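## Task

Carry the tote from the staging bench onto the work bench, where benchl and benchr are mounted. At the floor-mounted stand next to benchr, pull the spring pin, raise the post 4 holes (10.2 cm) above its starting hole and pin it there. The post must never drop or be lowered quickly, even while held. Set the wooden block from the tote on the plate at the top of the post. The tote must finish upright and entirely on the work bench top, with nothing overhanging. Any number of robots may be used. At the end every robot must let go and move away, and none may have fallen or be left tilted.

## Robot and tools

Robots. r1 is a Hello Robot Stretch 3 mobile robot. It has a two-wheel base that cannot move sideways, a lift on a mast, and a telescoping arm that sticks out to the robot's RIGHT. The base is 0.33 m long and 0.34 m wide. It turns about the point midway between the drive wheels, 0.05 m behind its front edge. With the arm in and the wrist folded, a turn sweeps a 0.28 m radius. benchl (left, seen facing the arms) and benchr are i2rt Big YAM arms bolted to the work bench. Each has six joints, a two-finger gripper and a wrist camera. The hand reaches about 1.0 m from the joint-1 axis.

Frames. r1's base frame sits on the floor midway between the drive wheels, with x forward, y left and z up. hand_pose is in this frame, at the point where the closed fingertips meet. The odometry frame is the base frame at the scene start. Heading is positive to the left, from -3.142 to 3.142. Each bench arm has a fixed frame at its foot, on the joint-1 axis: x is where the arm faces at joint1 0, y is left and z points up along the axis. Its hand point is midway between the fingertips. Each robot reports in its own frames.

execute_actions. The argument actions is a list holding one action, or an empty list to just read state and images. The action is keyed by robot name: r1, benchl, benchr. Motions in it start together and may end at different times. Robots or joints left out may keep pushing toward earlier targets. cameras picks which images come back: benchl_cam_wrist, benchr_cam_wrist, r1_head_camera, r1_nav_camera, r1_wrist_camera or all. Left out or null means all, and [] means none. An unknown key, camera name or out-of-range value rejects the whole call, and nothing moves.

r1 base. Give one command per action. translate_m is a straight move relative to where the base currently is, in metres, -1 to 1, forward positive. rotate_rad is an in-place turn relative to the current heading, in radians, -3.2 to 3.2, left (counter-clockwise) positive. Top speed is 0.30 m/s and 1.9 rad/s only when stowed: lift_m below 0.30, arm_m below 0.03 and wrist_yaw_rad above 2.54. Otherwise it is limited to 0.10 m/s and 0.63 rad/s. To move the gripper forward, drive the base.

r1 joints. These are absolute targets by name.
- lift_m: 0 to 1.1 m.
- arm_m: extension, 0 to 0.52 m.
- wrist_yaw_rad: -1.345 to 4.42. 0 points along the arm, positive swings toward the front, 3.0 folds over the base.
- wrist_pitch_rad: -1.57 to 0.451. 0 is level, negative points the tips down.
- wrist_roll_rad: -2.911 to 2.911.
- gripper_m: -0.089 to 0.179, larger is wider. The real tip gap is 0.007 to 0.025 smaller, and 0 below 0.007.
- head_pan_rad: -3.953 to 1.73. -1.57 looks along the arm.
- head_tilt_rad: -1.53 to 0.419, negative looks down.
contact_limits takes arm_m as an effort percentage (1 to 100) at which the arm motion stops, for example 10.

r1 wrist safety. Fold or unfold the wrist only with lift_m between 0.32 and 0.95, wrist_pitch_rad -0.4 and roll near 0. Once folded, the lift may go down to 0.25. If wrist_yaw_rad is below -0.4, keep pitch at -0.5 or lower.

Bench arms. These also take absolute joint targets, in radians.
- joint1_rad: -2.879 to 2.879, base turn, counter-clockwise positive.
- joint2_rad: 0 to 3.141, shoulder. 0 points the upper arm back, and larger values swing it up and then forward.
- joint3_rad: 0 to 3.019, elbow. 0 is folded, larger opens it.
- joint4_rad: -1.692 to 1.57, hand pitch, positive lifts the fingers.
- joint5_rad: -1.57 to 1.57, sideways swing, positive to the arm's right.
- joint6_rad: -2.094 to 2.094, roll.
- gripper_m: 0 to 0.093, the actual fingertip gap.
The joints move at different speeds, so paths can bow outward.

Other tools. wait takes seconds (0 to 10); the scene keeps running with no new commands, and it returns state and images. zoom_image takes a camera and a region [x0, y0, x1, y1] in pixels of that camera's latest image, at most 504 by 504. finished_scene takes scene (1 or 2) and ends that scene for good. The scene only counts if the goal is met and holds.

Results. base_status and joint_status tell how each commanded motion ended.
- done: the target was reached; for the base, the wheels turned the full amount, even if they slipped.
- off_target: it stopped short and may still be pushing.
- contact_stop: r1's arm or lift met resistance and went slack until commanded again.
- time_out: for a YAM joint, it keeps pushing toward a nearby target; send its reported position to ease it.
- torque_fault: r1's wrist servo is limp for 10 s.
- not_followed / joint command not followed: the YAM collision check withheld the targets, though the gripper still moves.
on_its_own lists uncommanded joints; held at shows a target, not a position. motor_effort is in percent, with the peak in brackets; both are noisy and biased. lidar_m gives 12 ranges in 30-degree sectors, starting straight ahead and going counter-clockwise, in a plane 0.17 m up. wrist_depth_mm and head_depth_mm give 7x7 median depths. base_tilt gives forward and right lean in degrees. turned_by_wheels and turned_by_imu give the turn since the last result. Odometry counts wheel slip as motion.

Gripping. Command a width below the object's size to grip. Open to at least 0.02 above the touching value to release. Readings do not confirm a grasp.

Avoid. Robots must not press hard on each other; a base already touching another robot must not move further. The YAMs do not keep clear of r1 and keep pushing on contact. Don't push the arm into something rigid with the gripper above about 0.45 m, and don't drive while holding something fixed; both can tip r1. If it leans, back off in small steps, release, and lower the lift to about 0.2. With the pin out, hold the post at all times and move it slowly; never drop the tote or block. A reported stop cancels the remaining calls in that reply.

Each tool is called as name([rows], argument=value, ...), one row to a line, values as JSON.

## Session

execute_actions(actions=[])

Scene clock: 0.00 s.
r1.base_odometry: x=+0.000 y=+0.000 heading=+0.000 (m, m, rad; r1's odometry frame)
r1.turned_by_wheels: +0.000 (rad since the last result)
r1.turned_by_imu: +0.000 (rad since the last result)
r1.base_tilt: forward=-0.1 right=+1.4 (deg)
r1.lidar_m: 2.83 2.47 2.32 1.49 1.28 1.27 1.46 1.59 1.58 1.99 2.48 2.47
r1.head_depth_mm: 1812 2464 2522 2509 2526 2509 2098 / 1816 2657 2741 2745 2755 2718 2092 / 1818 2753 3017 2977 3018 2924 2090 / 1816 2782 3337 3300 3331 3096 2083 / 1819 2755 3530 3527 3578 3123 2069 / 1822 2801 3194 3222 3223 3130 2069 / 1830 2786 2920 2922 2934 2838 2089
r1.base_status: not commanded
r1.joint_positions: lift_m=+0.354 arm_m=+0.001 wrist_yaw_rad=+2.878 wrist_pitch_rad=-0.443 wrist_roll_rad=-0.018 gripper_m=+0.037 head_pan_rad=-0.009 head_tilt_rad=-0.022
r1.joint_status: not commanded
r1.motor_effort: left_wheel=+0 right_wheel=+0 lift_m=+27 arm_m=+0 wrist_yaw_rad=+0 wrist_pitch_rad=+4 wrist_roll_rad=+0 gripper_m=+2 head_pan_rad=+0 head_tilt_rad=+1 (%)
r1.hand_pose: x=+0.0363 y=+0.0675 z=+0.3611 quat_wxyz=(+0.244, +0.698, +0.066, +0.670) (m; r1's base frame)
r1.wrist_depth_mm: - - - - - - - / - - - - - - - / 953 994 - - - - - / 779 - 815 804 869 882 910 / 645 - 677 683 695 708 722 / 549 540 537 581 593 596 615 / 482 504 - 503 510 519 514
benchl.joint_positions: joint1_rad=-1.588 joint2_rad=+0.811 joint3_rad=+0.716 joint4_rad=-1.506 joint5_rad=-0.017 joint6_rad=+0.008 gripper_m=+0.094
benchl.joint_status: not commanded
benchl.hand: x=-0.0008 y=-0.1831 z=+0.1700 quat_wxyz=(+0.005, -0.716, -0.698, -0.017) (m; benchl's fixed frame)
benchr.joint_positions: joint1_rad=+1.577 joint2_rad=+0.799 joint3_rad=+0.686 joint4_rad=-1.496 joint5_rad=-0.007 joint6_rad=+0.007 gripper_m=+0.095
benchr.joint_status: not commanded
benchr.hand: x=-0.0020 y=+0.1763 z=+0.1605 quat_wxyz=(+0.016, +0.707, -0.707, +0.011) (m; benchr's fixed frame)
pictures: benchl_cam_wrist, benchr_cam_wrist, r1_head_camera (sideways: a quarter turn clockwise sets it upright), r1_nav_camera (sideways: a quarter turn counterclockwise sets it upright), r1_wrist_camera
Images, in order (width x height): benchl_cam_wrist 504x504, benchr_cam_wrist 504x504, r1_head_camera 896x504, r1_nav_camera 672x504, r1_wrist_camera 644x364.

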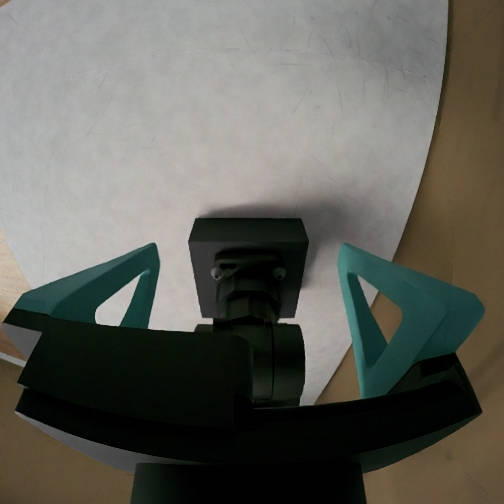

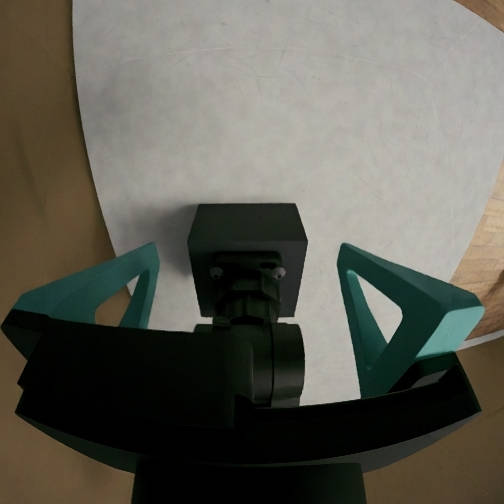

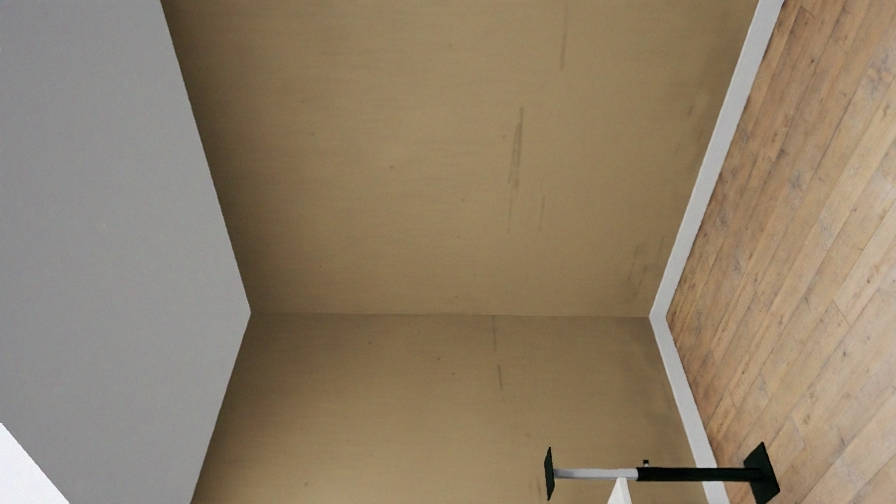

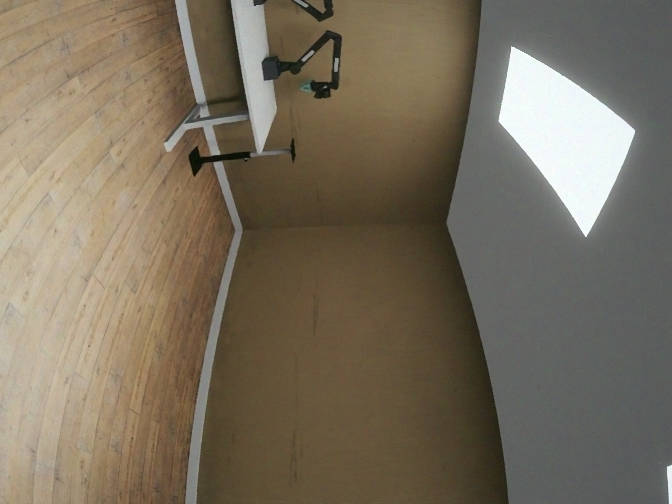

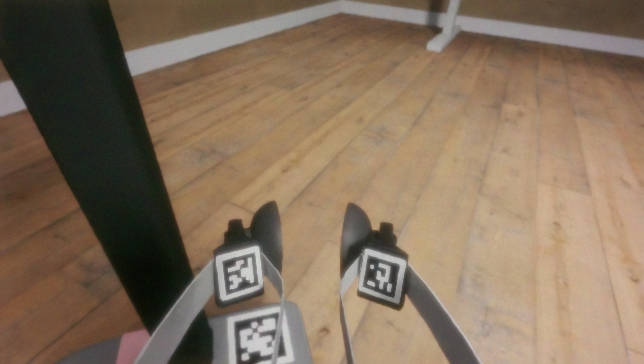

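execute_actions([
  {"r1":{"joints":{"head_pan_rad":0.7,"head_tilt_rad":-0.4}},"benchr":{"joints":{"joint4_rad":-0.7}}},
], cameras=["r1_head_camera","r1_nav_camera","benchr_cam_wrist"])

execute_actions([
  {"r1":{"joints":{"head_pan_rad":-2.2}}},
], cameras=["r1_head_camera","r1_nav_camera"])

Scene clock: 2.40 s.
r1.base_odometry: x=+0.000 y=+0.000 heading=+0.000 (m, m, rad; r1's odometry frame)
r1.turned_by_wheels: +0.000 (rad since the last result)
r1.turned_by_imu: +0.000 (rad since the last result)
r1.base_tilt: forward=-0.1 right=+1.3 (deg)
r1.lidar_m: 2.83 2.47 2.31 1.50 1.28 1.28 1.47 1.59 1.59 1.99 2.48 2.47
r1.head_depth_mm: 2460 2632 2825 2993 2331 1730 1371 / 2405 2556 2714 2960 2325 1730 1385 / 2351 2528 2497 2920 2314 1714 1371 / 2351 2454 2632 2912 2321 1721 1362 / 2310 2433 2469 2853 2277 1705 1364 / 2281 2420 2569 2817 2281 1697 1357 / 2265 2401 2542 2798 2261 1694 1356
r1.base_status: not commanded
r1.joint_positions: lift_m=+0.354 arm_m=+0.001 wrist_yaw_rad=+2.878 wrist_pitch_rad=-0.443 wrist_roll_rad=-0.018 gripper_m=+0.037 head_pan_rad=+0.693 head_tilt_rad=-0.395
r1.joint_status: all done
r1.motor_effort: left_wheel=+0(0) right_wheel=+0(0) lift_m=+27(27) arm_m=-1(0) wrist_yaw_rad=+1(0) wrist_pitch_rad=+4(4) wrist_roll_rad=+0(0) gripper_m=+0(0) head_pan_rad=+4(50) head_tilt_rad=-2(18) (%)
r1.hand_pose: x=+0.0363 y=+0.0675 z=+0.3611 quat_wxyz=(+0.244, +0.698, +0.066, +0.670) (m; r1's base frame)
r1.wrist_depth_mm: - - - - - - - / - - - - - - - / 984 - - - - - - / 751 - 803 830 872 863 926 / 649 - 691 678 708 707 705 / 545 540 542 584 600 591 608 / 476 499 - 503 501 508 513
benchl.joint_positions: joint1_rad=-1.588 joint2_rad=+0.811 joint3_rad=+0.716 joint4_rad=-1.506 joint5_rad=-0.017 joint6_rad=+0.008 gripper_m=+0.094
benchl.joint_status: not commanded
benchl.hand: x=-0.0008 y=-0.1831 z=+0.1700 quat_wxyz=(+0.005, -0.716, -0.698, -0.017) (m; benchl's fixed frame)
benchr.joint_positions: joint1_rad=+1.577 joint2_rad=+0.799 joint3_rad=+0.686 joint4_rad=-0.713 joint5_rad=-0.007 joint6_rad=+0.007 gripper_m=+0.095
benchr.joint_status: all done
benchr.hand: x=-0.0031 y=+0.3524 z=+0.2253 quat_wxyz=(-0.253, +0.660, -0.658, -0.261) (m; benchr's fixed frame)
pictures: benchr_cam_wrist, r1_head_camera (sideways: a quarter turn clockwise sets it upright), r1_nav_camera (sideways: a quarter turn counterclockwise sets it upright)
camera_calibration (this result's frames):
benchr_cam_wrist: T_world_to_cam=[[0.999947, 0.00731926, -0.00719193, 0.00242625], [0.00636908, -0.99223, -0.124255, 0.383438], [-0.0080455, 0.124203, -0.992224, 0.301805], [0, 0, 0, 1]] pos_world=[-0.00244009, 0.342955, 0.34712]
r1_head_camera: T_world_to_cam=[[-0.280413, -0.261697, -0.923517, 1.22147], [-0.611743, 0.790136, -0.0381535, 0.0578491], [0.739688, 0.554257, -0.381656, 0.444797], [0, 0, 0, 1]] pos_world=[0.0488937, 0.0274149, 1.30002]
r1_nav_camera: T_world_to_cam=[[0.341371, 0.223159, 0.913053, -1.14175], [0.609224, -0.792263, -0.034139, 0.0898177], [0.71576, 0.567908, -0.40641, 0.48144], [0, 0, 0, 1]] pos_world=[-0.00955225, 0.0525388, 1.24121]
Images, in order (width x height): benchr_cam_wrist 504x504, r1_head_camera 896x504, r1_nav_camera 672x504.

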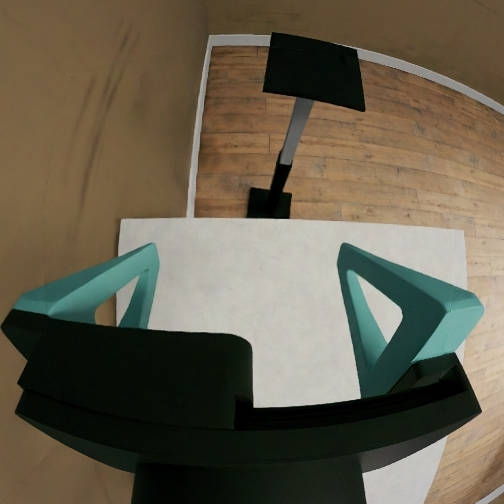

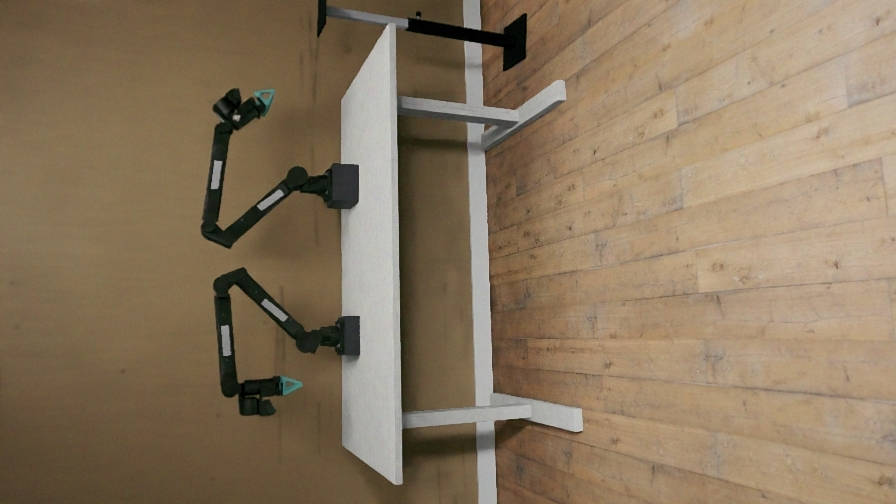

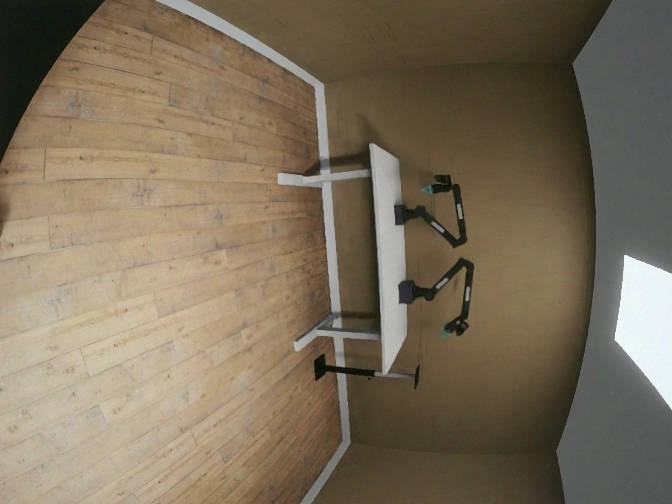

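Scene clock: 4.33 s.
r1.base_odometry: x=+0.000 y=+0.000 heading=+0.000 (m, m, rad; r1's odometry frame)
r1.turned_by_wheels: +0.000 (rad since the last result)
r1.turned_by_imu: +0.000 (rad since the last result)
r1.base_tilt: forward=-0.1 right=+1.3 (deg)
r1.lidar_m: 2.83 2.47 2.31 1.49 1.27 1.27 1.46 1.59 1.59 1.99 2.48 2.48
r1.head_depth_mm: 1665 1767 1913 2082 2176 1730 1383 / 1681 1800 1936 2021 2211 1724 1370 / 1709 1827 1964 1682 2207 1721 1370 / 1729 1848 1996 1674 2265 1705 1366 / 1742 1879 2028 1546 2297 1713 1370 / 1775 1905 2057 1465 2296 1706 1366 / 1788 1934 2088 1663 2264 1675 1358
r1.base_status: not commanded
r1.joint_positions: lift_m=+0.354 arm_m=+0.001 wrist_yaw_rad=+2.878 wrist_pitch_rad=-0.443 wrist_roll_rad=-0.018 gripper_m=+0.037 head_pan_rad=-2.193 head_tilt_rad=-0.395
r1.joint_status: all done
r1.motor_effort: left_wheel=+0(0) right_wheel=+0(0) lift_m=+27(27) arm_m=+0(1) wrist_yaw_rad=+0(0) wrist_pitch_rad=+4(4) wrist_roll_rad=+0(1) gripper_m=+0(1) head_pan_rad=-4(51) head_tilt_rad=-1(2) (%)
r1.hand_pose: x=+0.0363 y=+0.0675 z=+0.3611 quat_wxyz=(+0.244, +0.698, +0.066, +0.670) (m; r1's base frame)
r1.wrist_depth_mm: - - - - - - - / - - - - - - - / 941 - - - - - - / 766 - 820 831 829 877 920 / 642 - 688 676 688 699 721 / 545 541 537 576 594 603 604 / 483 491 - 498 502 513 521
benchl.joint_positions: joint1_rad=-1.588 joint2_rad=+0.811 joint3_rad=+0.716 joint4_rad=-1.506 joint5_rad=-0.017 joint6_rad=+0.008 gripper_m=+0.094
benchl.joint_status: not commanded
benchl.hand: x=-0.0008 y=-0.1831 z=+0.1700 quat_wxyz=(+0.005, -0.716, -0.698, -0.017) (m; benchl's fixed frame)
benchr.joint_positions: joint1_rad=+1.577 joint2_rad=+0.799 joint3_rad=+0.686 joint4_rad=-0.713 joint5_rad=-0.007 joint6_rad=+0.007 gripper_m=+0.095
benchr.joint_status: not commanded
benchr.hand: x=-0.0031 y=+0.3524 z=+0.2253 quat_wxyz=(-0.253, +0.660, -0.658, -0.261) (m; benchr's fixed frame)
pictures: r1_head_camera (sideways: a quarter turn clockwise sets it upright), r1_nav_camera (sideways: a quarter turn counterclockwise sets it upright)
camera_calibration (this result's frames):
r1_head_camera: T_world_to_cam=[[0.205248, 0.324543, -0.923334, 1.21827], [0.791924, -0.609425, -0.0381697, 0.0493078], [-0.57509, -0.723376, -0.382097, 0.453392], [0, 0, 0, 1]] pos_world=[-0.0283546, -0.0373585, 1.29999]
r1_nav_camera: T_world_to_cam=[[-0.273976, -0.302696, 0.912859, -1.13775], [-0.790006, 0.612149, -0.0341212, 0.0983298], [-0.548478, -0.730513, -0.406846, 0.48972], [0, 0, 0, 1]] pos_world=[0.0345652, -0.0468381, 1.2412]
Images, in order (width x height): r1_head_camera 896x504, r1_nav_camera 672x504.

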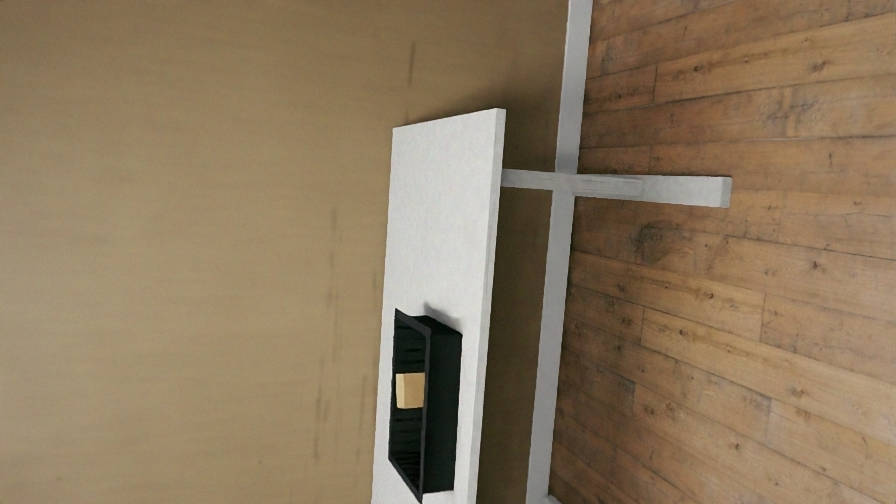

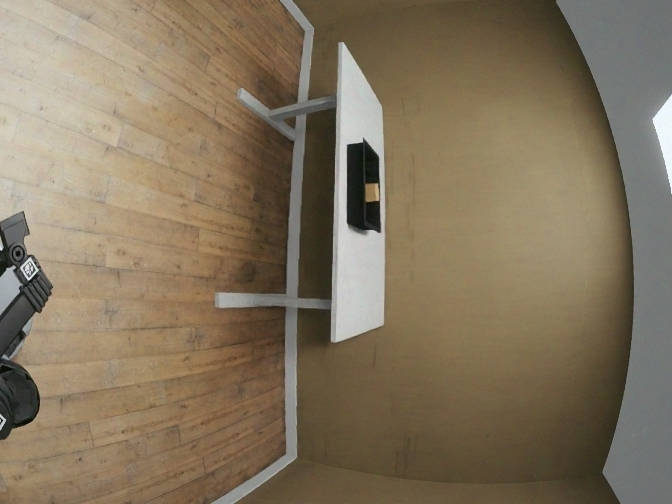

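execute_actions([
  {"r1":{"base":{"rotate_rad":-1.818},"joints":{"lift_m":0.27,"head_pan_rad":-1.57,"head_tilt_rad":-0.8}}},
], cameras=[])

execute_actions([
  {"r1":{"base":{"translate_m":0.93}}},
], cameras=[])

execute_actions([
  {"r1":{"base":{"rotate_rad":1.15},"joints":{"lift_m":0.93}}},
], cameras=[])

execute_actions([
  {"r1":{"joints":{"lift_m":1.09,"wrist_yaw_rad":0,"gripper_m":0.1}}},
], cameras=[])

execute_actions([
  {"r1":{"joints":{"arm_m":0.25,"wrist_pitch_rad":-1.5,"wrist_roll_rad":1.57}}},
], cameras=["r1_head_camera","r1_wrist_camera"])

Scene clock: 10.20 s.
r1.base_odometry: x=+0.000 y=+0.000 heading=-1.818 (m, m, rad; r1's odometry frame)
r1.turned_by_wheels: -1.818 (rad since the last result)
r1.turned_by_imu: -1.816 (rad since the last result)
r1.base_tilt: forward=+0.0 right=+1.3 (deg)
r1.lidar_m: 1.99 2.57 2.47 2.56 2.46 2.32 1.83 1.33 1.28 1.32 1.79 1.59
r1.head_depth_mm: 1056 1181 1340 1559 1527 1294 1125 / 1104 1245 1424 1673 1532 1298 1131 / 1165 1321 1517 1737 1523 1283 1124 / 1224 1408 1646 1809 1511 1288 1118 / 1305 1502 1762 1829 1501 1280 1118 / 1383 1604 1937 1806 1499 1280 1116 / 1472 1734 2061 1805 1489 1271 1109
r1.base_status: done
r1.joint_positions: lift_m=+0.271 arm_m=+0.001 wrist_yaw_rad=+2.878 wrist_pitch_rad=-0.444 wrist_roll_rad=-0.018 gripper_m=+0.037 head_pan_rad=-1.577 head_tilt_rad=-0.791
r1.joint_status: all done
r1.motor_effort: left_wheel=+3(13) right_wheel=-4(8) lift_m=+15(21) arm_m=+0(1) wrist_yaw_rad=+0(0) wrist_pitch_rad=+4(5) wrist_roll_rad=+0(0) gripper_m=+0(1) head_pan_rad=+5(46) head_tilt_rad=-3(19) (%)
r1.hand_pose: x=+0.0363 y=+0.0674 z=+0.2774 quat_wxyz=(+0.245, +0.698, +0.066, +0.670) (m; r1's base frame)
r1.wrist_depth_mm: - - - - - - - / - - - - - - - / 765 814 859 868 921 933 964 / 643 - 672 683 702 710 729 / 527 - 573 574 571 578 596 / 466 - - 479 489 490 504 / - - - 426 415 425 427
benchl.joint_positions: joint1_rad=-1.588 joint2_rad=+0.811 joint3_rad=+0.716 joint4_rad=-1.506 joint5_rad=-0.017 joint6_rad=+0.008 gripper_m=+0.094
benchl.joint_status: not commanded
benchl.hand: x=-0.0008 y=-0.1831 z=+0.1700 quat_wxyz=(+0.005, -0.716, -0.698, -0.017) (m; benchl's fixed frame)
benchr.joint_positions: joint1_rad=+1.577 joint2_rad=+0.799 joint3_rad=+0.686 joint4_rad=-0.713 joint5_rad=-0.007 joint6_rad=+0.007 gripper_m=+0.095
benchr.joint_status: not commanded
benchr.hand: x=-0.0031 y=+0.3524 z=+0.2253 quat_wxyz=(-0.253, +0.660, -0.658, -0.261) (m; benchr's fixed frame)
pictures: none
No camera images: the call's "cameras" was empty. Leave "cameras" out to get every camera's image.

Scene clock: 15.20 s.
r1.base_odometry: x=-0.227 y=-0.902 heading=-1.818 (m, m, rad; r1's odometry frame)
r1.turned_by_wheels: +0.000 (rad since the last result)
r1.turned_by_imu: +0.000 (rad since the last result)
r1.base_tilt: forward=+0.0 right=+1.3 (deg)
r1.lidar_m: 1.07 1.09 2.01 2.08 2.84 3.12 2.48 1.80 1.73 1.73 0.90 1.21
r1.head_depth_mm: 1443 1613 1845 1855 1525 1298 1125 / 1513 1709 1935 1840 1522 1297 1127 / 1594 1810 2086 1826 1519 1292 1122 / 1673 1938 2157 1823 1510 1285 1120 / 1761 2008 2204 1773 1498 1282 1116 / 1592 1766 1895 868 1499 1275 1114 / 1396 1538 1534 790 1386 1270 1110
r1.base_status: done
r1.joint_positions: lift_m=+0.271 arm_m=+0.001 wrist_yaw_rad=+2.878 wrist_pitch_rad=-0.444 wrist_roll_rad=-0.018 gripper_m=+0.037 head_pan_rad=-1.577 head_tilt_rad=-0.791
r1.joint_status: not commanded
r1.motor_effort: left_wheel=+4(12) right_wheel=-4(7) lift_m=+15(15) arm_m=-1(0) wrist_yaw_rad=+0(0) wrist_pitch_rad=+5(4) wrist_roll_rad=+0(0) gripper_m=+2(2) head_pan_rad=+4(4) head_tilt_rad=-3(3) (%)
r1.hand_pose: x=+0.0363 y=+0.0674 z=+0.2774 quat_wxyz=(+0.245, +0.698, +0.066, +0.670) (m; r1's base frame)
r1.wrist_depth_mm: - - - - - - - / - - - - - - - / 768 835 835 858 888 913 964 / 636 - 669 683 698 716 715 / 540 - 569 556 569 569 602 / 468 - - 466 499 492 500 / - - - 426 416 427 429
benchl.joint_positions: joint1_rad=-1.588 joint2_rad=+0.811 joint3_rad=+0.716 joint4_rad=-1.506 joint5_rad=-0.017 joint6_rad=+0.008 gripper_m=+0.094
benchl.joint_status: not commanded
benchl.hand: x=-0.0008 y=-0.1831 z=+0.1700 quat_wxyz=(+0.005, -0.716, -0.698, -0.017) (m; benchl's fixed frame)
benchr.joint_positions: joint1_rad=+1.577 joint2_rad=+0.799 joint3_rad=+0.686 joint4_rad=-0.713 joint5_rad=-0.007 joint6_rad=+0.007 gripper_m=+0.095
benchr.joint_status: not commanded
benchr.hand: x=-0.0031 y=+0.3524 z=+0.2253 quat_wxyz=(-0.253, +0.660, -0.658, -0.261) (m; benchr's fixed frame)
pictures: none
No camera images: the call's "cameras" was empty. Leave "cameras" out to get every camera's image.

Scene clock: 22.03 s.
r1.base_odometry: x=-0.227 y=-0.902 heading=-0.668 (m, m, rad; r1's odometry frame)
r1.turned_by_wheels: +1.150 (rad since the last result)
r1.turned_by_imu: +1.151 (rad since the last result)
r1.base_tilt: forward=-0.1 right=+1.4 (deg)
r1.lidar_m: 2.02 2.16 3.19 3.13 2.25 1.76 1.73 1.57 0.90 1.21 1.07 1.91
r1.head_depth_mm: 992 1140 1035 853 - 1246 1128 / 1004 1148 1030 781 - 1249 1121 / 1013 1157 1016 798 - - 1143 / 1014 1167 878 713 - - - / 1029 1186 901 730 - 1229 1138 / 1043 1179 897 728 712 1249 1112 / 1045 1182 996 731 1420 1267 1109
r1.base_status: done
r1.joint_positions: lift_m=+0.929 arm_m=+0.001 wrist_yaw_rad=+2.878 wrist_pitch_rad=-0.445 wrist_roll_rad=-0.018 gripper_m=+0.037 head_pan_rad=-1.577 head_tilt_rad=-0.791
r1.joint_status: all done
r1.motor_effort: left_wheel=-4(10) right_wheel=+4(9) lift_m=+35(40) arm_m=+0(1) wrist_yaw_rad=+0(0) wrist_pitch_rad=+5(5) wrist_roll_rad=+0(1) gripper_m=+1(1) head_pan_rad=+4(4) head_tilt_rad=-3(3) (%)
r1.hand_pose: x=+0.0362 y=+0.0673 z=+0.9362 quat_wxyz=(+0.245, +0.698, +0.066, +0.670) (m; r1's base frame)
r1.wrist_depth_mm: - - - - - - - / - - - - - - - / - - - - - - - / - - - - - - - / - - - - - - - / - - - - - - - / - - - - - - -
benchl.joint_positions: joint1_rad=-1.588 joint2_rad=+0.811 joint3_rad=+0.716 joint4_rad=-1.506 joint5_rad=-0.017 joint6_rad=+0.008 gripper_m=+0.094
benchl.joint_status: not commanded
benchl.hand: x=-0.0008 y=-0.1831 z=+0.1700 quat_wxyz=(+0.005, -0.716, -0.698, -0.017) (m; benchl's fixed frame)
benchr.joint_positions: joint1_rad=+1.577 joint2_rad=+0.799 joint3_rad=+0.686 joint4_rad=-0.713 joint5_rad=-0.007 joint6_rad=+0.007 gripper_m=+0.095
benchr.joint_status: not commanded
benchr.hand: x=-0.0031 y=+0.3524 z=+0.2253 quat_wxyz=(-0.253, +0.660, -0.658, -0.261) (m; benchr's fixed frame)
pictures: none
No camera images: the call's "cameras" was empty. Leave "cameras" out to get every camera's image.

Scene clock: 24.50 s.
r1.base_odometry: x=-0.227 y=-0.902 heading=-0.668 (m, m, rad; r1's odometry frame)
r1.turned_by_wheels: +0.000 (rad since the last result)
r1.turned_by_imu: +0.000 (rad since the last result)
r1.base_tilt: forward=+0.0 right=+1.3 (deg)
r1.lidar_m: 2.02 2.16 3.18 3.13 2.25 1.76 1.73 1.57 0.90 1.21 1.07 1.91
r1.head_depth_mm: - - - - 725 1295 1132 / - - - - 1440 1290 1127 / - - - - 1422 1287 1128 / - 1203 - 697 1404 1288 1121 / 1031 1182 884 731 1406 1278 1117 / 1037 1179 897 729 1398 1270 1115 / 1051 1187 994 730 1426 1275 1112
r1.base_status: not commanded
r1.joint_positions: lift_m=+1.089 arm_m=+0.001 wrist_yaw_rad=+0.003 wrist_pitch_rad=-0.445 wrist_roll_rad=-0.018 gripper_m=+0.100 head_pan_rad=-1.577 head_tilt_rad=-0.791
r1.joint_status: all done
r1.motor_effort: left_wheel=-4(4) right_wheel=+4(4) lift_m=+35(34) arm_m=+0(1) wrist_yaw_rad=-3(2) wrist_pitch_rad=+5(5) wrist_roll_rad=+0(0) gripper_m=+0(82) head_pan_rad=+4(4) head_tilt_rad=-3(3) (%)
r1.hand_pose: x=-0.0208 y=-0.3670 z=+1.0962 quat_wxyz=(+0.696, +0.159, -0.683, -0.154) (m; r1's base frame)
r1.wrist_depth_mm: 982 954 920 916 906 855 831 / - - - - 994 940 945 / - - - - - - - / 804 826 767 860 870 888 - / 666 684 683 674 697 728 765 / 577 593 506 508 564 606 624 / 503 502 512 510 506 525 538
benchl.joint_positions: joint1_rad=-1.588 joint2_rad=+0.811 joint3_rad=+0.716 joint4_rad=-1.506 joint5_rad=-0.017 joint6_rad=+0.008 gripper_m=+0.094
benchl.joint_status: not commanded
benchl.hand: x=-0.0008 y=-0.1831 z=+0.1700 quat_wxyz=(+0.005, -0.716, -0.698, -0.017) (m; benchl's fixed frame)
benchr.joint_positions: joint1_rad=+1.577 joint2_rad=+0.799 joint3_rad=+0.686 joint4_rad=-0.713 joint5_rad=-0.007 joint6_rad=+0.007 gripper_m=+0.095
benchr.joint_status: not commanded
benchr.hand: x=-0.0031 y=+0.3524 z=+0.2253 quat_wxyz=(-0.253, +0.660, -0.658, -0.261) (m; benchr's fixed frame)
pictures: none
No camera images: the call's "cameras" was empty. Leave "cameras" out to get every camera's image.

Scene clock: 27.57 s.
r1.base_odometry: x=-0.227 y=-0.902 heading=-0.668 (m, m, rad; r1's odometry frame)
r1.turned_by_wheels: +0.000 (rad since the last result)
r1.turned_by_imu: +0.000 (rad since the last result)
r1.base_tilt: forward=-0.1 right=+1.3 (deg)
r1.lidar_m: 2.02 2.16 3.18 3.12 2.25 1.76 1.73 1.56 0.90 1.21 1.07 1.91
r1.head_depth_mm: 1016 1135 1038 812 724 1291 1127 / 1044 - 1029 763 722 1294 1132 / - 1197 1018 801 719 1289 1122 / 1013 - 878 700 1409 1280 1122 / 1031 1184 897 731 1402 1277 1121 / 1036 1184 895 729 1397 1278 1112 / 1047 1175 998 730 1415 1275 1105
r1.base_status: not commanded
r1.joint_positions: lift_m=+1.089 arm_m=+0.250 wrist_yaw_rad=+0.002 wrist_pitch_rad=-1.493 wrist_roll_rad=+1.566 gripper_m=+0.100 head_pan_rad=-1.577 head_tilt_rad=-0.791
r1.joint_status: all done
r1.motor_effort: left_wheel=-4(4) right_wheel=+4(4) lift_m=+35(35) arm_m=+3(2) wrist_yaw_rad=-2(3) wrist_pitch_rad=-2(5) wrist_roll_rad=+1(2) gripper_m=+0(0) head_pan_rad=+4(4) head_tilt_rad=-3(3) (%)
r1.hand_pose: x=-0.0215 y=-0.3903 z=+0.9708 quat_wxyz=(+0.002, +0.002, -0.734, -0.679) (m; r1's base frame)
r1.wrist_depth_mm: 320 309 392 - - - - / 403 403 392 - - - - / 421 414 409 - - - - / 399 326 419 - - - - / 437 436 441 - - - - / 454 455 453 - - - - / 432 447 466 - - - -
benchl.joint_positions: joint1_rad=-1.588 joint2_rad=+0.811 joint3_rad=+0.716 joint4_rad=-1.506 joint5_rad=-0.017 joint6_rad=+0.008 gripper_m=+0.094
benchl.joint_status: not commanded
benchl.hand: x=-0.0008 y=-0.1831 z=+0.1700 quat_wxyz=(+0.005, -0.716, -0.698, -0.017) (m; benchl's fixed frame)
benchr.joint_positions: joint1_rad=+1.577 joint2_rad=+0.799 joint3_rad=+0.686 joint4_rad=-0.713 joint5_rad=-0.007 joint6_rad=+0.007 gripper_m=+0.095
benchr.joint_status: not commanded
benchr.hand: x=-0.0031 y=+0.3524 z=+0.2253 quat_wxyz=(-0.253, +0.660, -0.658, -0.261) (m; benchr's fixed frame)
pictures: r1_head_camera (sideways: a quarter turn clockwise sets it upright), r1_wrist_camera
camera_calibration (this result's frames):
r1_head_camera: T_world_to_cam=[[-0.0180636, 0.709633, -0.704339, 0.934102], [0.99858, -0.0225034, -0.0482824, 0.0611902], [-0.0501129, -0.704212, -0.708219, 0.874481], [0, 0, 0, 1]] pos_world=[-0.000407308, -0.0456734, 1.2802]
r1_wrist_camera: T_world_to_cam=[[-0.0475394, 0.997021, -0.0607457, 0.444112], [0.979768, 0.0583803, 0.191433, -0.111558], [0.194409, -0.050416, -0.979624, 1.10148], [0, 0, 0, 1]] pos_world=[-0.0837234, -0.380744, 1.12737]
Images, in order (width x height): r1_head_camera 896x504, r1_wrist_camera 644x364.

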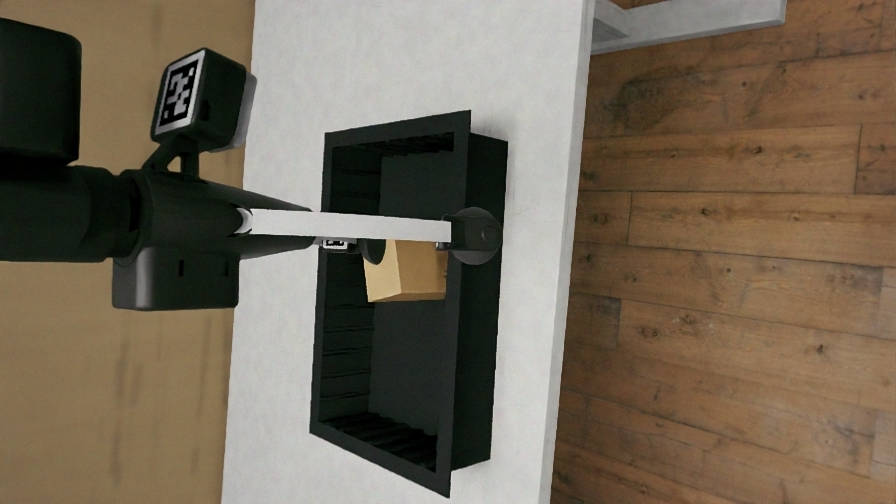

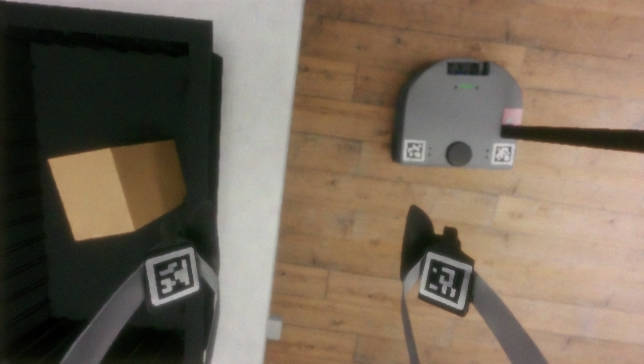

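execute_actions([
  {"r1":{"base":{"translate_m":0.08},"joints":{"arm_m":0.345,"lift_m":1.0,"wrist_pitch_rad":-1.55}}},
], cameras=["r1_head_camera","r1_wrist_camera"])

Scene clock: 30.87 s.
r1.base_odometry: x=-0.164 y=-0.951 heading=-0.668 (m, m, rad; r1's odometry frame)
r1.turned_by_wheels: +0.000 (rad since the last result)
r1.turned_by_imu: +0.000 (rad since the last result)
r1.base_tilt: forward=-0.1 right=+1.4 (deg)
r1.lidar_m: 1.94 2.07 3.05 3.19 2.35 1.84 1.81 1.58 0.95 1.22 1.03 1.92
r1.head_depth_mm: - 1198 1030 764 725 1297 1133 / - 1173 960 760 723 1295 1128 / - - 876 715 1411 1287 1123 / 1010 - 882 732 1403 1293 1120 / 1032 1184 898 731 1395 1281 1116 / 1044 1178 1003 732 1426 1270 1109 / 1053 1190 998 790 1420 1277 1110
r1.base_status: done
r1.joint_positions: lift_m=+1.001 arm_m=+0.345 wrist_yaw_rad=+0.001 wrist_pitch_rad=-1.542 wrist_roll_rad=+1.566 gripper_m=+0.100 head_pan_rad=-1.577 head_tilt_rad=-0.791
r1.joint_status: all done
r1.motor_effort: left_wheel=-3(5) right_wheel=+3(9) lift_m=+14(31) arm_m=+3(3) wrist_yaw_rad=-1(2) wrist_pitch_rad=-2(0) wrist_roll_rad=+2(2) gripper_m=+0(1) head_pan_rad=+5(4) head_tilt_rad=-3(3) (%)
r1.hand_pose: x=-0.0216 y=-0.4726 z=+0.8824 quat_wxyz=(+0.002, +0.002, -0.717, -0.697) (m; r1's base frame)
r1.wrist_depth_mm: 292 294 295 304 - - - / 189 191 306 312 - - - / 196 196 281 321 - - - / 320 326 323 334 - - - / 332 336 250 345 - - - / 348 344 305 - - - - / 320 323 330 - - - -
benchl.joint_positions: joint1_rad=-1.588 joint2_rad=+0.811 joint3_rad=+0.716 joint4_rad=-1.506 joint5_rad=-0.017 joint6_rad=+0.008 gripper_m=+0.094
benchl.joint_status: not commanded
benchl.hand: x=-0.0008 y=-0.1831 z=+0.1700 quat_wxyz=(+0.005, -0.716, -0.698, -0.017) (m; benchl's fixed frame)
benchr.joint_positions: joint1_rad=+1.577 joint2_rad=+0.799 joint3_rad=+0.686 joint4_rad=-0.713 joint5_rad=-0.007 joint6_rad=+0.007 gripper_m=+0.095
benchr.joint_status: not commanded
benchr.hand: x=-0.0031 y=+0.3524 z=+0.2253 quat_wxyz=(-0.253, +0.660, -0.658, -0.261) (m; benchr's fixed frame)
pictures: r1_head_camera (sideways: a quarter turn clockwise sets it upright), r1_wrist_camera
camera_calibration (this result's frames):
r1_head_camera: T_world_to_cam=[[-0.0180636, 0.709633, -0.704339, 0.934102], [0.99858, -0.0225034, -0.0482824, 0.0611902], [-0.0501129, -0.704212, -0.708219, 0.874481], [0, 0, 0, 1]] pos_world=[-0.000407308, -0.0456734, 1.2802]
r1_wrist_camera: T_world_to_cam=[[-0.0474473, 0.998806, -0.0116028, 0.478316], [0.979787, 0.0487974, 0.194002, -0.0966023], [0.194336, -0.00216338, -0.980933, 1.03467], [0, 0, 0, 1]] pos_world=[-0.0837296, -0.470792, 1.03923]
Images, in order (width x height): r1_head_camera 896x504, r1_wrist_camera 644x364.

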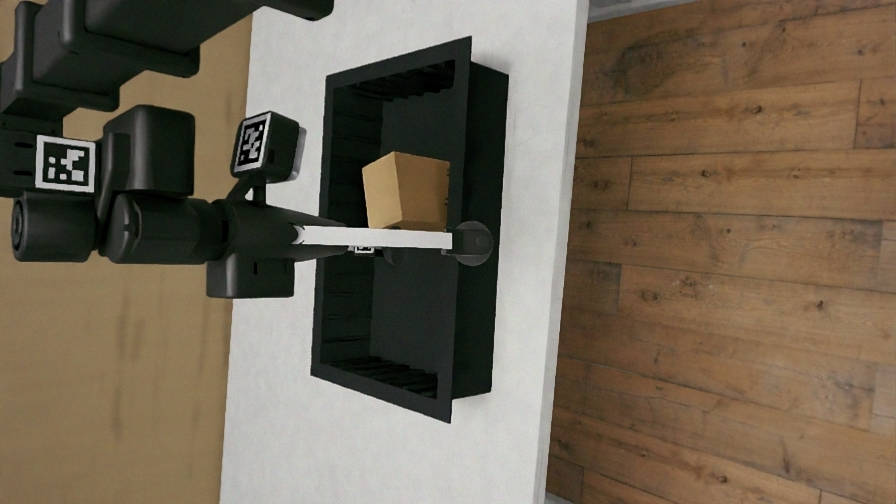

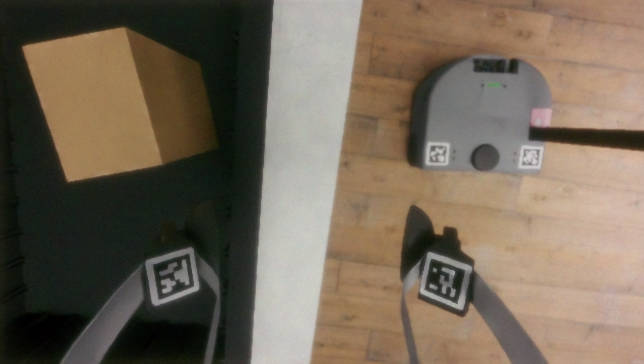

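execute_actions([
  {"r1":{"joints":{"arm_m":0.395}}},
], cameras=[])

execute_actions([
  {"r1":{"joints":{"lift_m":0.9}}},
], cameras=["r1_wrist_camera"])

execute_actions([
  {"r1":{"joints":{"gripper_m":-0.06}}},
], cameras=[])

execute_actions([
  {"r1":{"joints":{"lift_m":0.95}}},
], cameras=["r1_head_camera","r1_wrist_camera"])

Scene clock: 33.13 s.
r1.base_odometry: x=-0.164 y=-0.951 heading=-0.668 (m, m, rad; r1's odometry frame)
r1.turned_by_wheels: +0.000 (rad since the last result)
r1.turned_by_imu: +0.000 (rad since the last result)
r1.base_tilt: forward=-0.1 right=+1.3 (deg)
r1.lidar_m: 1.94 2.08 3.05 3.20 2.35 1.84 1.81 1.58 0.95 1.21 1.02 1.91
r1.head_depth_mm: - 1194 1010 768 725 1303 1125 / 1032 1159 1026 761 723 1300 1124 / - 1160 887 714 1410 1285 1128 / 1028 - 885 722 1406 1287 1120 / 1034 1186 900 732 1404 1278 1117 / 1045 1181 995 733 1430 1273 1112 / 1053 1188 994 791 1423 1276 1108
r1.base_status: not commanded
r1.joint_positions: lift_m=+1.001 arm_m=+0.395 wrist_yaw_rad=+0.001 wrist_pitch_rad=-1.542 wrist_roll_rad=+1.566 gripper_m=+0.100 head_pan_rad=-1.577 head_tilt_rad=-0.791
r1.joint_status: all done
r1.motor_effort: left_wheel=-3(3) right_wheel=+4(3) lift_m=+15(15) arm_m=+3(4) wrist_yaw_rad=-1(1) wrist_pitch_rad=-2(2) wrist_roll_rad=+2(2) gripper_m=+1(0) head_pan_rad=+4(4) head_tilt_rad=-3(3) (%)
r1.hand_pose: x=-0.0216 y=-0.5226 z=+0.8824 quat_wxyz=(+0.002, +0.002, -0.717, -0.697) (m; r1's base frame)
r1.wrist_depth_mm: 290 296 296 297 - 996 - / 302 190 205 305 - - - / 309 198 198 315 - - - / 315 319 326 326 - - - / 317 336 337 335 - - - / 327 343 348 353 - - - / 311 317 337 358 - - -
benchl.joint_positions: joint1_rad=-1.588 joint2_rad=+0.811 joint3_rad=+0.716 joint4_rad=-1.506 joint5_rad=-0.017 joint6_rad=+0.008 gripper_m=+0.094
benchl.joint_status: not commanded
benchl.hand: x=-0.0008 y=-0.1831 z=+0.1700 quat_wxyz=(+0.005, -0.716, -0.698, -0.017) (m; benchl's fixed frame)
benchr.joint_positions: joint1_rad=+1.577 joint2_rad=+0.799 joint3_rad=+0.686 joint4_rad=-0.713 joint5_rad=-0.007 joint6_rad=+0.007 gripper_m=+0.095
benchr.joint_status: not commanded
benchr.hand: x=-0.0031 y=+0.3524 z=+0.2253 quat_wxyz=(-0.253, +0.660, -0.658, -0.261) (m; benchr's fixed frame)
pictures: none
No camera images: the call's "cameras" was empty. Leave "cameras" out to get every camera's image.

Scene clock: 34.87 s.
r1.base_odometry: x=-0.164 y=-0.951 heading=-0.668 (m, m, rad; r1's odometry frame)
r1.turned_by_wheels: +0.000 (rad since the last result)
r1.turned_by_imu: +0.000 (rad since the last result)
r1.base_tilt: forward=-0.1 right=+1.3 (deg)
r1.lidar_m: 1.94 2.07 3.05 3.19 2.35 1.84 1.81 1.58 0.95 1.21 1.02 1.92
r1.head_depth_mm: 1002 1137 - - 1417 1296 1128 / 1013 - 1022 804 720 1302 1128 / 1020 - 896 715 1406 1295 1121 / 1032 1158 - 712 1407 1290 1119 / 1034 1187 902 732 1396 1278 1117 / 1043 1176 1001 732 1419 1280 1112 / 1055 1191 993 791 1423 1274 1105
r1.base_status: not commanded
r1.joint_positions: lift_m=+0.901 arm_m=+0.395 wrist_yaw_rad=+0.001 wrist_pitch_rad=-1.542 wrist_roll_rad=+1.566 gripper_m=+0.100 head_pan_rad=-1.577 head_tilt_rad=-0.791
r1.joint_status: all done
r1.motor_effort: left_wheel=-4(3) right_wheel=+3(3) lift_m=+15(14) arm_m=+3(3) wrist_yaw_rad=-1(2) wrist_pitch_rad=-2(2) wrist_roll_rad=+2(1) gripper_m=+1(1) head_pan_rad=+5(4) head_tilt_rad=-3(3) (%)
r1.hand_pose: x=-0.0216 y=-0.5226 z=+0.7824 quat_wxyz=(+0.002, +0.002, -0.717, -0.697) (m; r1's base frame)
r1.wrist_depth_mm: 91 99 203 124 207 905 913 / 93 94 204 128 214 - 928 / 95 97 183 133 220 - 988 / 99 100 221 137 227 985 962 / 228 227 231 142 237 - - / 237 234 239 146 246 - - / 242 247 245 151 - - -
benchl.joint_positions: joint1_rad=-1.588 joint2_rad=+0.811 joint3_rad=+0.716 joint4_rad=-1.506 joint5_rad=-0.017 joint6_rad=+0.008 gripper_m=+0.094
benchl.joint_status: not commanded
benchl.hand: x=-0.0008 y=-0.1831 z=+0.1700 quat_wxyz=(+0.005, -0.716, -0.698, -0.017) (m; benchl's fixed frame)
benchr.joint_positions: joint1_rad=+1.577 joint2_rad=+0.799 joint3_rad=+0.686 joint4_rad=-0.713 joint5_rad=-0.007 joint6_rad=+0.007 gripper_m=+0.095
benchr.joint_status: not commanded
benchr.hand: x=-0.0031 y=+0.3524 z=+0.2253 quat_wxyz=(-0.253, +0.660, -0.658, -0.261) (m; benchr's fixed frame)
pictures: r1_wrist_camera
camera_calibration (this result's frames):
r1_wrist_camera: T_world_to_cam=[[-0.0474465, 0.998809, -0.0114051, 0.526897], [0.979787, 0.0487583, 0.194011, -0.0747924], [0.194336, -0.00196941, -0.980933, 0.936572], [0, 0, 0, 1]] pos_world=[-0.0837297, -0.520778, 0.939234]
Images, in order (width x height): r1_wrist_camera 644x364.

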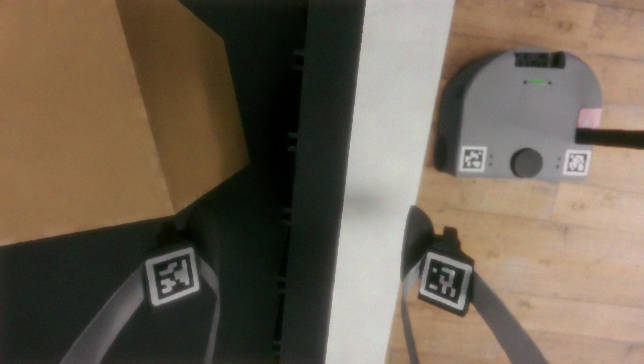

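Scene clock: 36.97 s.
r1.base_odometry: x=-0.164 y=-0.951 heading=-0.668 (m, m, rad; r1's odometry frame)
r1.turned_by_wheels: +0.000 (rad since the last result)
r1.turned_by_imu: +0.000 (rad since the last result)
r1.base_tilt: forward=+0.0 right=+1.3 (deg)
r1.lidar_m: 1.94 2.09 3.05 3.20 2.35 1.84 1.81 1.58 0.95 1.22 1.03 1.92
r1.head_depth_mm: 997 1139 - - 1421 1306 1127 / 1010 - 1024 802 721 1295 1125 / 1020 - 901 716 1407 1291 1120 / 1027 1158 - 715 1408 1285 1118 / 1034 1184 899 731 1395 1281 1113 / 1047 1179 990 728 1425 1276 1110 / 1053 1185 997 791 1422 1274 1109
r1.base_status: not commanded
r1.joint_positions: lift_m=+0.900 arm_m=+0.395 wrist_yaw_rad=-0.003 wrist_pitch_rad=-1.540 wrist_roll_rad=+1.578 gripper_m=-0.059 head_pan_rad=-1.577 head_tilt_rad=-0.791
r1.joint_status: all done
r1.motor_effort: left_wheel=-4(4) right_wheel=+5(5) lift_m=+17(17) arm_m=+2(3) wrist_yaw_rad=+2(2) wrist_pitch_rad=-3(6) wrist_roll_rad=-4(3) gripper_m=-31(99) head_pan_rad=+4(4) head_tilt_rad=-3(3) (%)
r1.hand_pose: x=-0.0215 y=-0.5232 z=+0.7823 quat_wxyz=(-0.003, -0.004, -0.718, -0.697) (m; r1's base frame)
r1.wrist_depth_mm: 90 104 202 124 208 921 904 / 93 97 207 127 215 - 942 / 95 97 185 132 220 - 956 / 98 99 193 136 228 - - / 102 229 227 139 - - - / 235 236 237 144 - - - / 242 242 245 151 - - -
benchl.joint_positions: joint1_rad=-1.588 joint2_rad=+0.811 joint3_rad=+0.716 joint4_rad=-1.506 joint5_rad=-0.017 joint6_rad=+0.008 gripper_m=+0.094
benchl.joint_status: not commanded
benchl.hand: x=-0.0008 y=-0.1831 z=+0.1700 quat_wxyz=(+0.005, -0.716, -0.698, -0.017) (m; benchl's fixed frame)
benchr.joint_positions: joint1_rad=+1.577 joint2_rad=+0.799 joint3_rad=+0.686 joint4_rad=-0.713 joint5_rad=-0.007 joint6_rad=+0.007 gripper_m=+0.095
benchr.joint_status: not commanded
benchr.hand: x=-0.0031 y=+0.3524 z=+0.2253 quat_wxyz=(-0.253, +0.660, -0.658, -0.261) (m; benchr's fixed frame)
pictures: none
No camera images: the call's "cameras" was empty. Leave "cameras" out to get every camera's image.

Scene clock: 38.23 s.
r1.base_odometry: x=-0.164 y=-0.951 heading=-0.668 (m, m, rad; r1's odometry frame)
r1.turned_by_wheels: +0.000 (rad since the last result)
r1.turned_by_imu: +0.000 (rad since the last result)
r1.base_tilt: forward=-0.1 right=+1.3 (deg)
r1.lidar_m: 1.93 2.07 3.06 3.22 2.36 1.84 1.81 1.58 0.95 1.22 1.03 1.92
r1.head_depth_mm: 1001 - - 755 724 1304 1130 / 987 1211 991 740 722 1298 1125 / 987 - 854 691 1411 1298 1126 / 1010 1168 863 733 1402 1287 1122 / 1037 1186 1007 688 1409 1284 1117 / 1045 1179 998 713 1434 1282 1115 / 1051 1187 994 789 1422 1276 1111
r1.base_status: not commanded
r1.joint_positions: lift_m=+0.949 arm_m=+0.395 wrist_yaw_rad=-0.003 wrist_pitch_rad=-1.540 wrist_roll_rad=+1.577 gripper_m=-0.052 head_pan_rad=-1.577 head_tilt_rad=-0.791
r1.joint_status: all done
r1.on_its_own: gripper_m is held at -0.054, not at your -0.060, by its stall guard, which is still easing
r1.motor_effort: left_wheel=-4(4) right_wheel=+5(5) lift_m=+38(38) arm_m=+2(2) wrist_yaw_rad=+2(2) wrist_pitch_rad=-3(3) wrist_roll_rad=-2(3) gripper_m=-27(30) head_pan_rad=+4(5) head_tilt_rad=-3(3) (%)
r1.hand_pose: x=-0.0215 y=-0.5232 z=+0.8312 quat_wxyz=(-0.003, -0.003, -0.718, -0.696) (m; r1's base frame)
r1.wrist_depth_mm: 105 127 215 126 255 947 959 / 109 118 196 130 264 - - / 113 112 179 134 271 - - / 117 114 177 138 - - - / 123 258 249 141 - - - / 284 273 257 146 - - - / 282 287 266 154 - - -
benchl.joint_positions: joint1_rad=-1.588 joint2_rad=+0.811 joint3_rad=+0.716 joint4_rad=-1.506 joint5_rad=-0.017 joint6_rad=+0.008 gripper_m=+0.094
benchl.joint_status: not commanded
benchl.hand: x=-0.0008 y=-0.1831 z=+0.1700 quat_wxyz=(+0.005, -0.716, -0.698, -0.017) (m; benchl's fixed frame)
benchr.joint_positions: joint1_rad=+1.577 joint2_rad=+0.799 joint3_rad=+0.686 joint4_rad=-0.713 joint5_rad=-0.007 joint6_rad=+0.007 gripper_m=+0.095
benchr.joint_status: not commanded
benchr.hand: x=-0.0031 y=+0.3524 z=+0.2253 quat_wxyz=(-0.253, +0.660, -0.658, -0.261) (m; benchr's fixed frame)
pictures: r1_head_camera (sideways: a quarter turn clockwise sets it upright), r1_wrist_camera
camera_calibration (this result's frames):
r1_head_camera: T_world_to_cam=[[-0.0180636, 0.709633, -0.70434, 0.934102], [0.99858, -0.0225035, -0.0482824, 0.0611902], [-0.0501129, -0.704212, -0.708219, 0.874481], [0, 0, 0, 1]] pos_world=[-0.000407308, -0.0456734, 1.2802]
r1_wrist_camera: T_world_to_cam=[[-0.0328534, 0.999367, -0.0136756, 0.530612], [0.980339, 0.0348856, 0.194213, -0.0917047], [0.194567, -0.00702616, -0.980864, 0.981694], [0, 0, 0, 1]] pos_world=[-0.0836709, -0.520179, 0.987975]
Images, in order (width x height): r1_head_camera 896x504, r1_wrist_camera 644x364.

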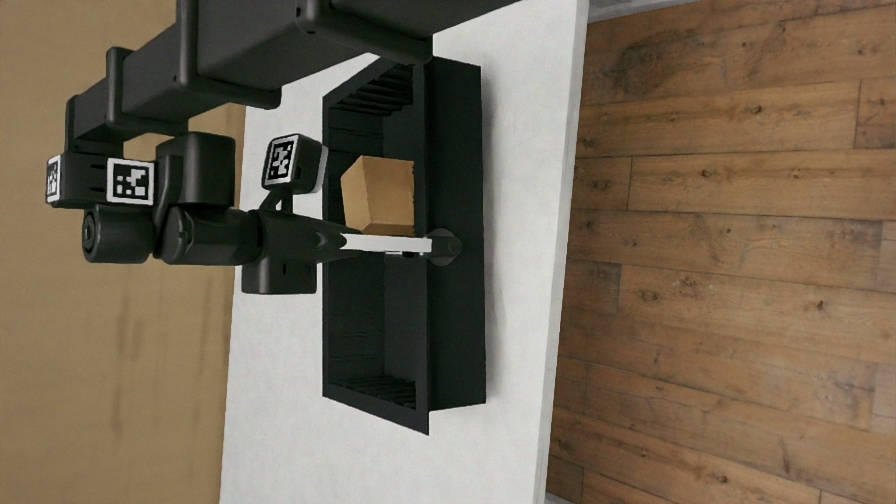

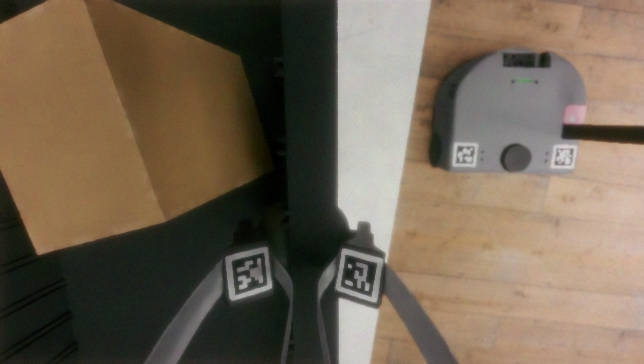

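execute_actions([
  {"r1":{"joints":{"lift_m":1.03,"wrist_pitch_rad":-1.3,"arm_m":0.3,"gripper_m":-0.045}}},
], cameras=["r1_head_camera","r1_wrist_camera"])

Scene clock: 40.67 s.
r1.base_odometry: x=-0.164 y=-0.951 heading=-0.668 (m, m, rad; r1's odometry frame)
r1.turned_by_wheels: +0.000 (rad since the last result)
r1.turned_by_imu: +0.000 (rad since the last result)
r1.base_tilt: forward=+0.0 right=+1.4 (deg)
r1.lidar_m: 1.94 2.08 3.05 3.19 2.35 1.84 1.81 1.58 0.95 1.22 1.02 1.92
r1.head_depth_mm: - 1156 1028 744 726 1298 1129 / 1008 1175 990 602 721 1301 1131 / - - 809 592 1414 1285 1126 / 1027 - 780 579 1401 1281 1119 / 1037 1184 1007 567 1400 1283 1119 / 1043 1178 773 558 1424 1282 1114 / 1053 1191 996 766 1421 1274 1109
r1.base_status: not commanded
r1.joint_positions: lift_m=+1.029 arm_m=+0.300 wrist_yaw_rad=-0.001 wrist_pitch_rad=-1.346 wrist_roll_rad=+1.574 gripper_m=-0.038 head_pan_rad=-1.577 head_tilt_rad=-0.791
r1.joint_status: gripper_m off_target (ended at -0.038, target -0.045); the others done
r1.on_its_own: gripper_m is held at -0.039, not at your -0.045, by its stall guard, which is still easing
r1.motor_effort: left_wheel=-3(5) right_wheel=+3(5) lift_m=+40(39) arm_m=-3(4) wrist_yaw_rad=+1(2) wrist_pitch_rad=+15(16) wrist_roll_rad=-2(3) gripper_m=-22(24) head_pan_rad=+5(3) head_tilt_rad=-3(3) (%)
r1.hand_pose: x=-0.0216 y=-0.4785 z=+0.9127 quat_wxyz=(-0.001, -0.002, -0.782, -0.624) (m; r1's base frame)
r1.wrist_depth_mm: 381 321 300 184 949 950 931 / 230 285 305 184 - 950 - / 226 258 298 188 - - - / 290 300 307 188 - - 973 / 439 324 319 149 - - - / 463 326 333 154 - - - / 480 314 305 194 - - -
benchl.joint_positions: joint1_rad=-1.588 joint2_rad=+0.811 joint3_rad=+0.716 joint4_rad=-1.506 joint5_rad=-0.017 joint6_rad=+0.008 gripper_m=+0.094
benchl.joint_status: not commanded
benchl.hand: x=-0.0008 y=-0.1831 z=+0.1700 quat_wxyz=(+0.005, -0.716, -0.698, -0.017) (m; benchl's fixed frame)
benchr.joint_positions: joint1_rad=+1.577 joint2_rad=+0.799 joint3_rad=+0.686 joint4_rad=-0.713 joint5_rad=-0.007 joint6_rad=+0.007 gripper_m=+0.095
benchr.joint_status: not commanded
benchr.hand: x=-0.0031 y=+0.3524 z=+0.2253 quat_wxyz=(-0.253, +0.660, -0.658, -0.261) (m; benchr's fixed frame)
pictures: r1_head_camera (sideways: a quarter turn clockwise sets it upright), r1_wrist_camera
camera_calibration (this result's frames):
r1_head_camera: T_world_to_cam=[[-0.0180638, 0.709695, -0.704278, 0.934022], [0.99858, -0.0224985, -0.0482838, 0.0611921], [-0.050112, -0.70415, -0.708281, 0.874561], [0, 0, 0, 1]] pos_world=[-0.000407264, -0.0456716, 1.2802]
r1_wrist_camera: T_world_to_cam=[[-0.0371008, 0.977939, -0.205568, 0.651822], [0.980251, 0.0756007, 0.182737, -0.0790503], [0.194247, -0.194728, -0.961431, 0.954414], [0, 0, 0, 1]] pos_world=[-0.0837196, -0.445615, 1.06604]
Images, in order (width x height): r1_head_camera 896x504, r1_wrist_camera 644x364.

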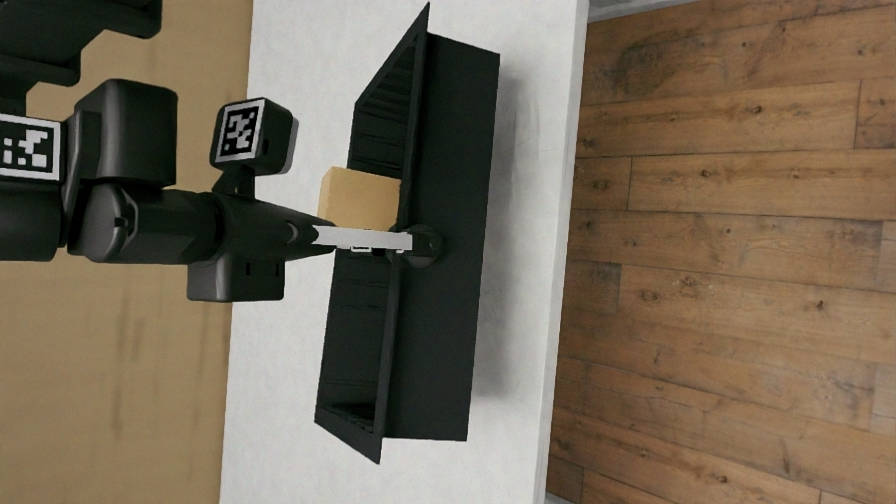

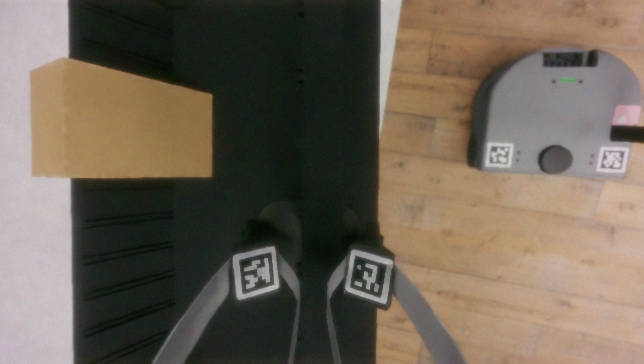

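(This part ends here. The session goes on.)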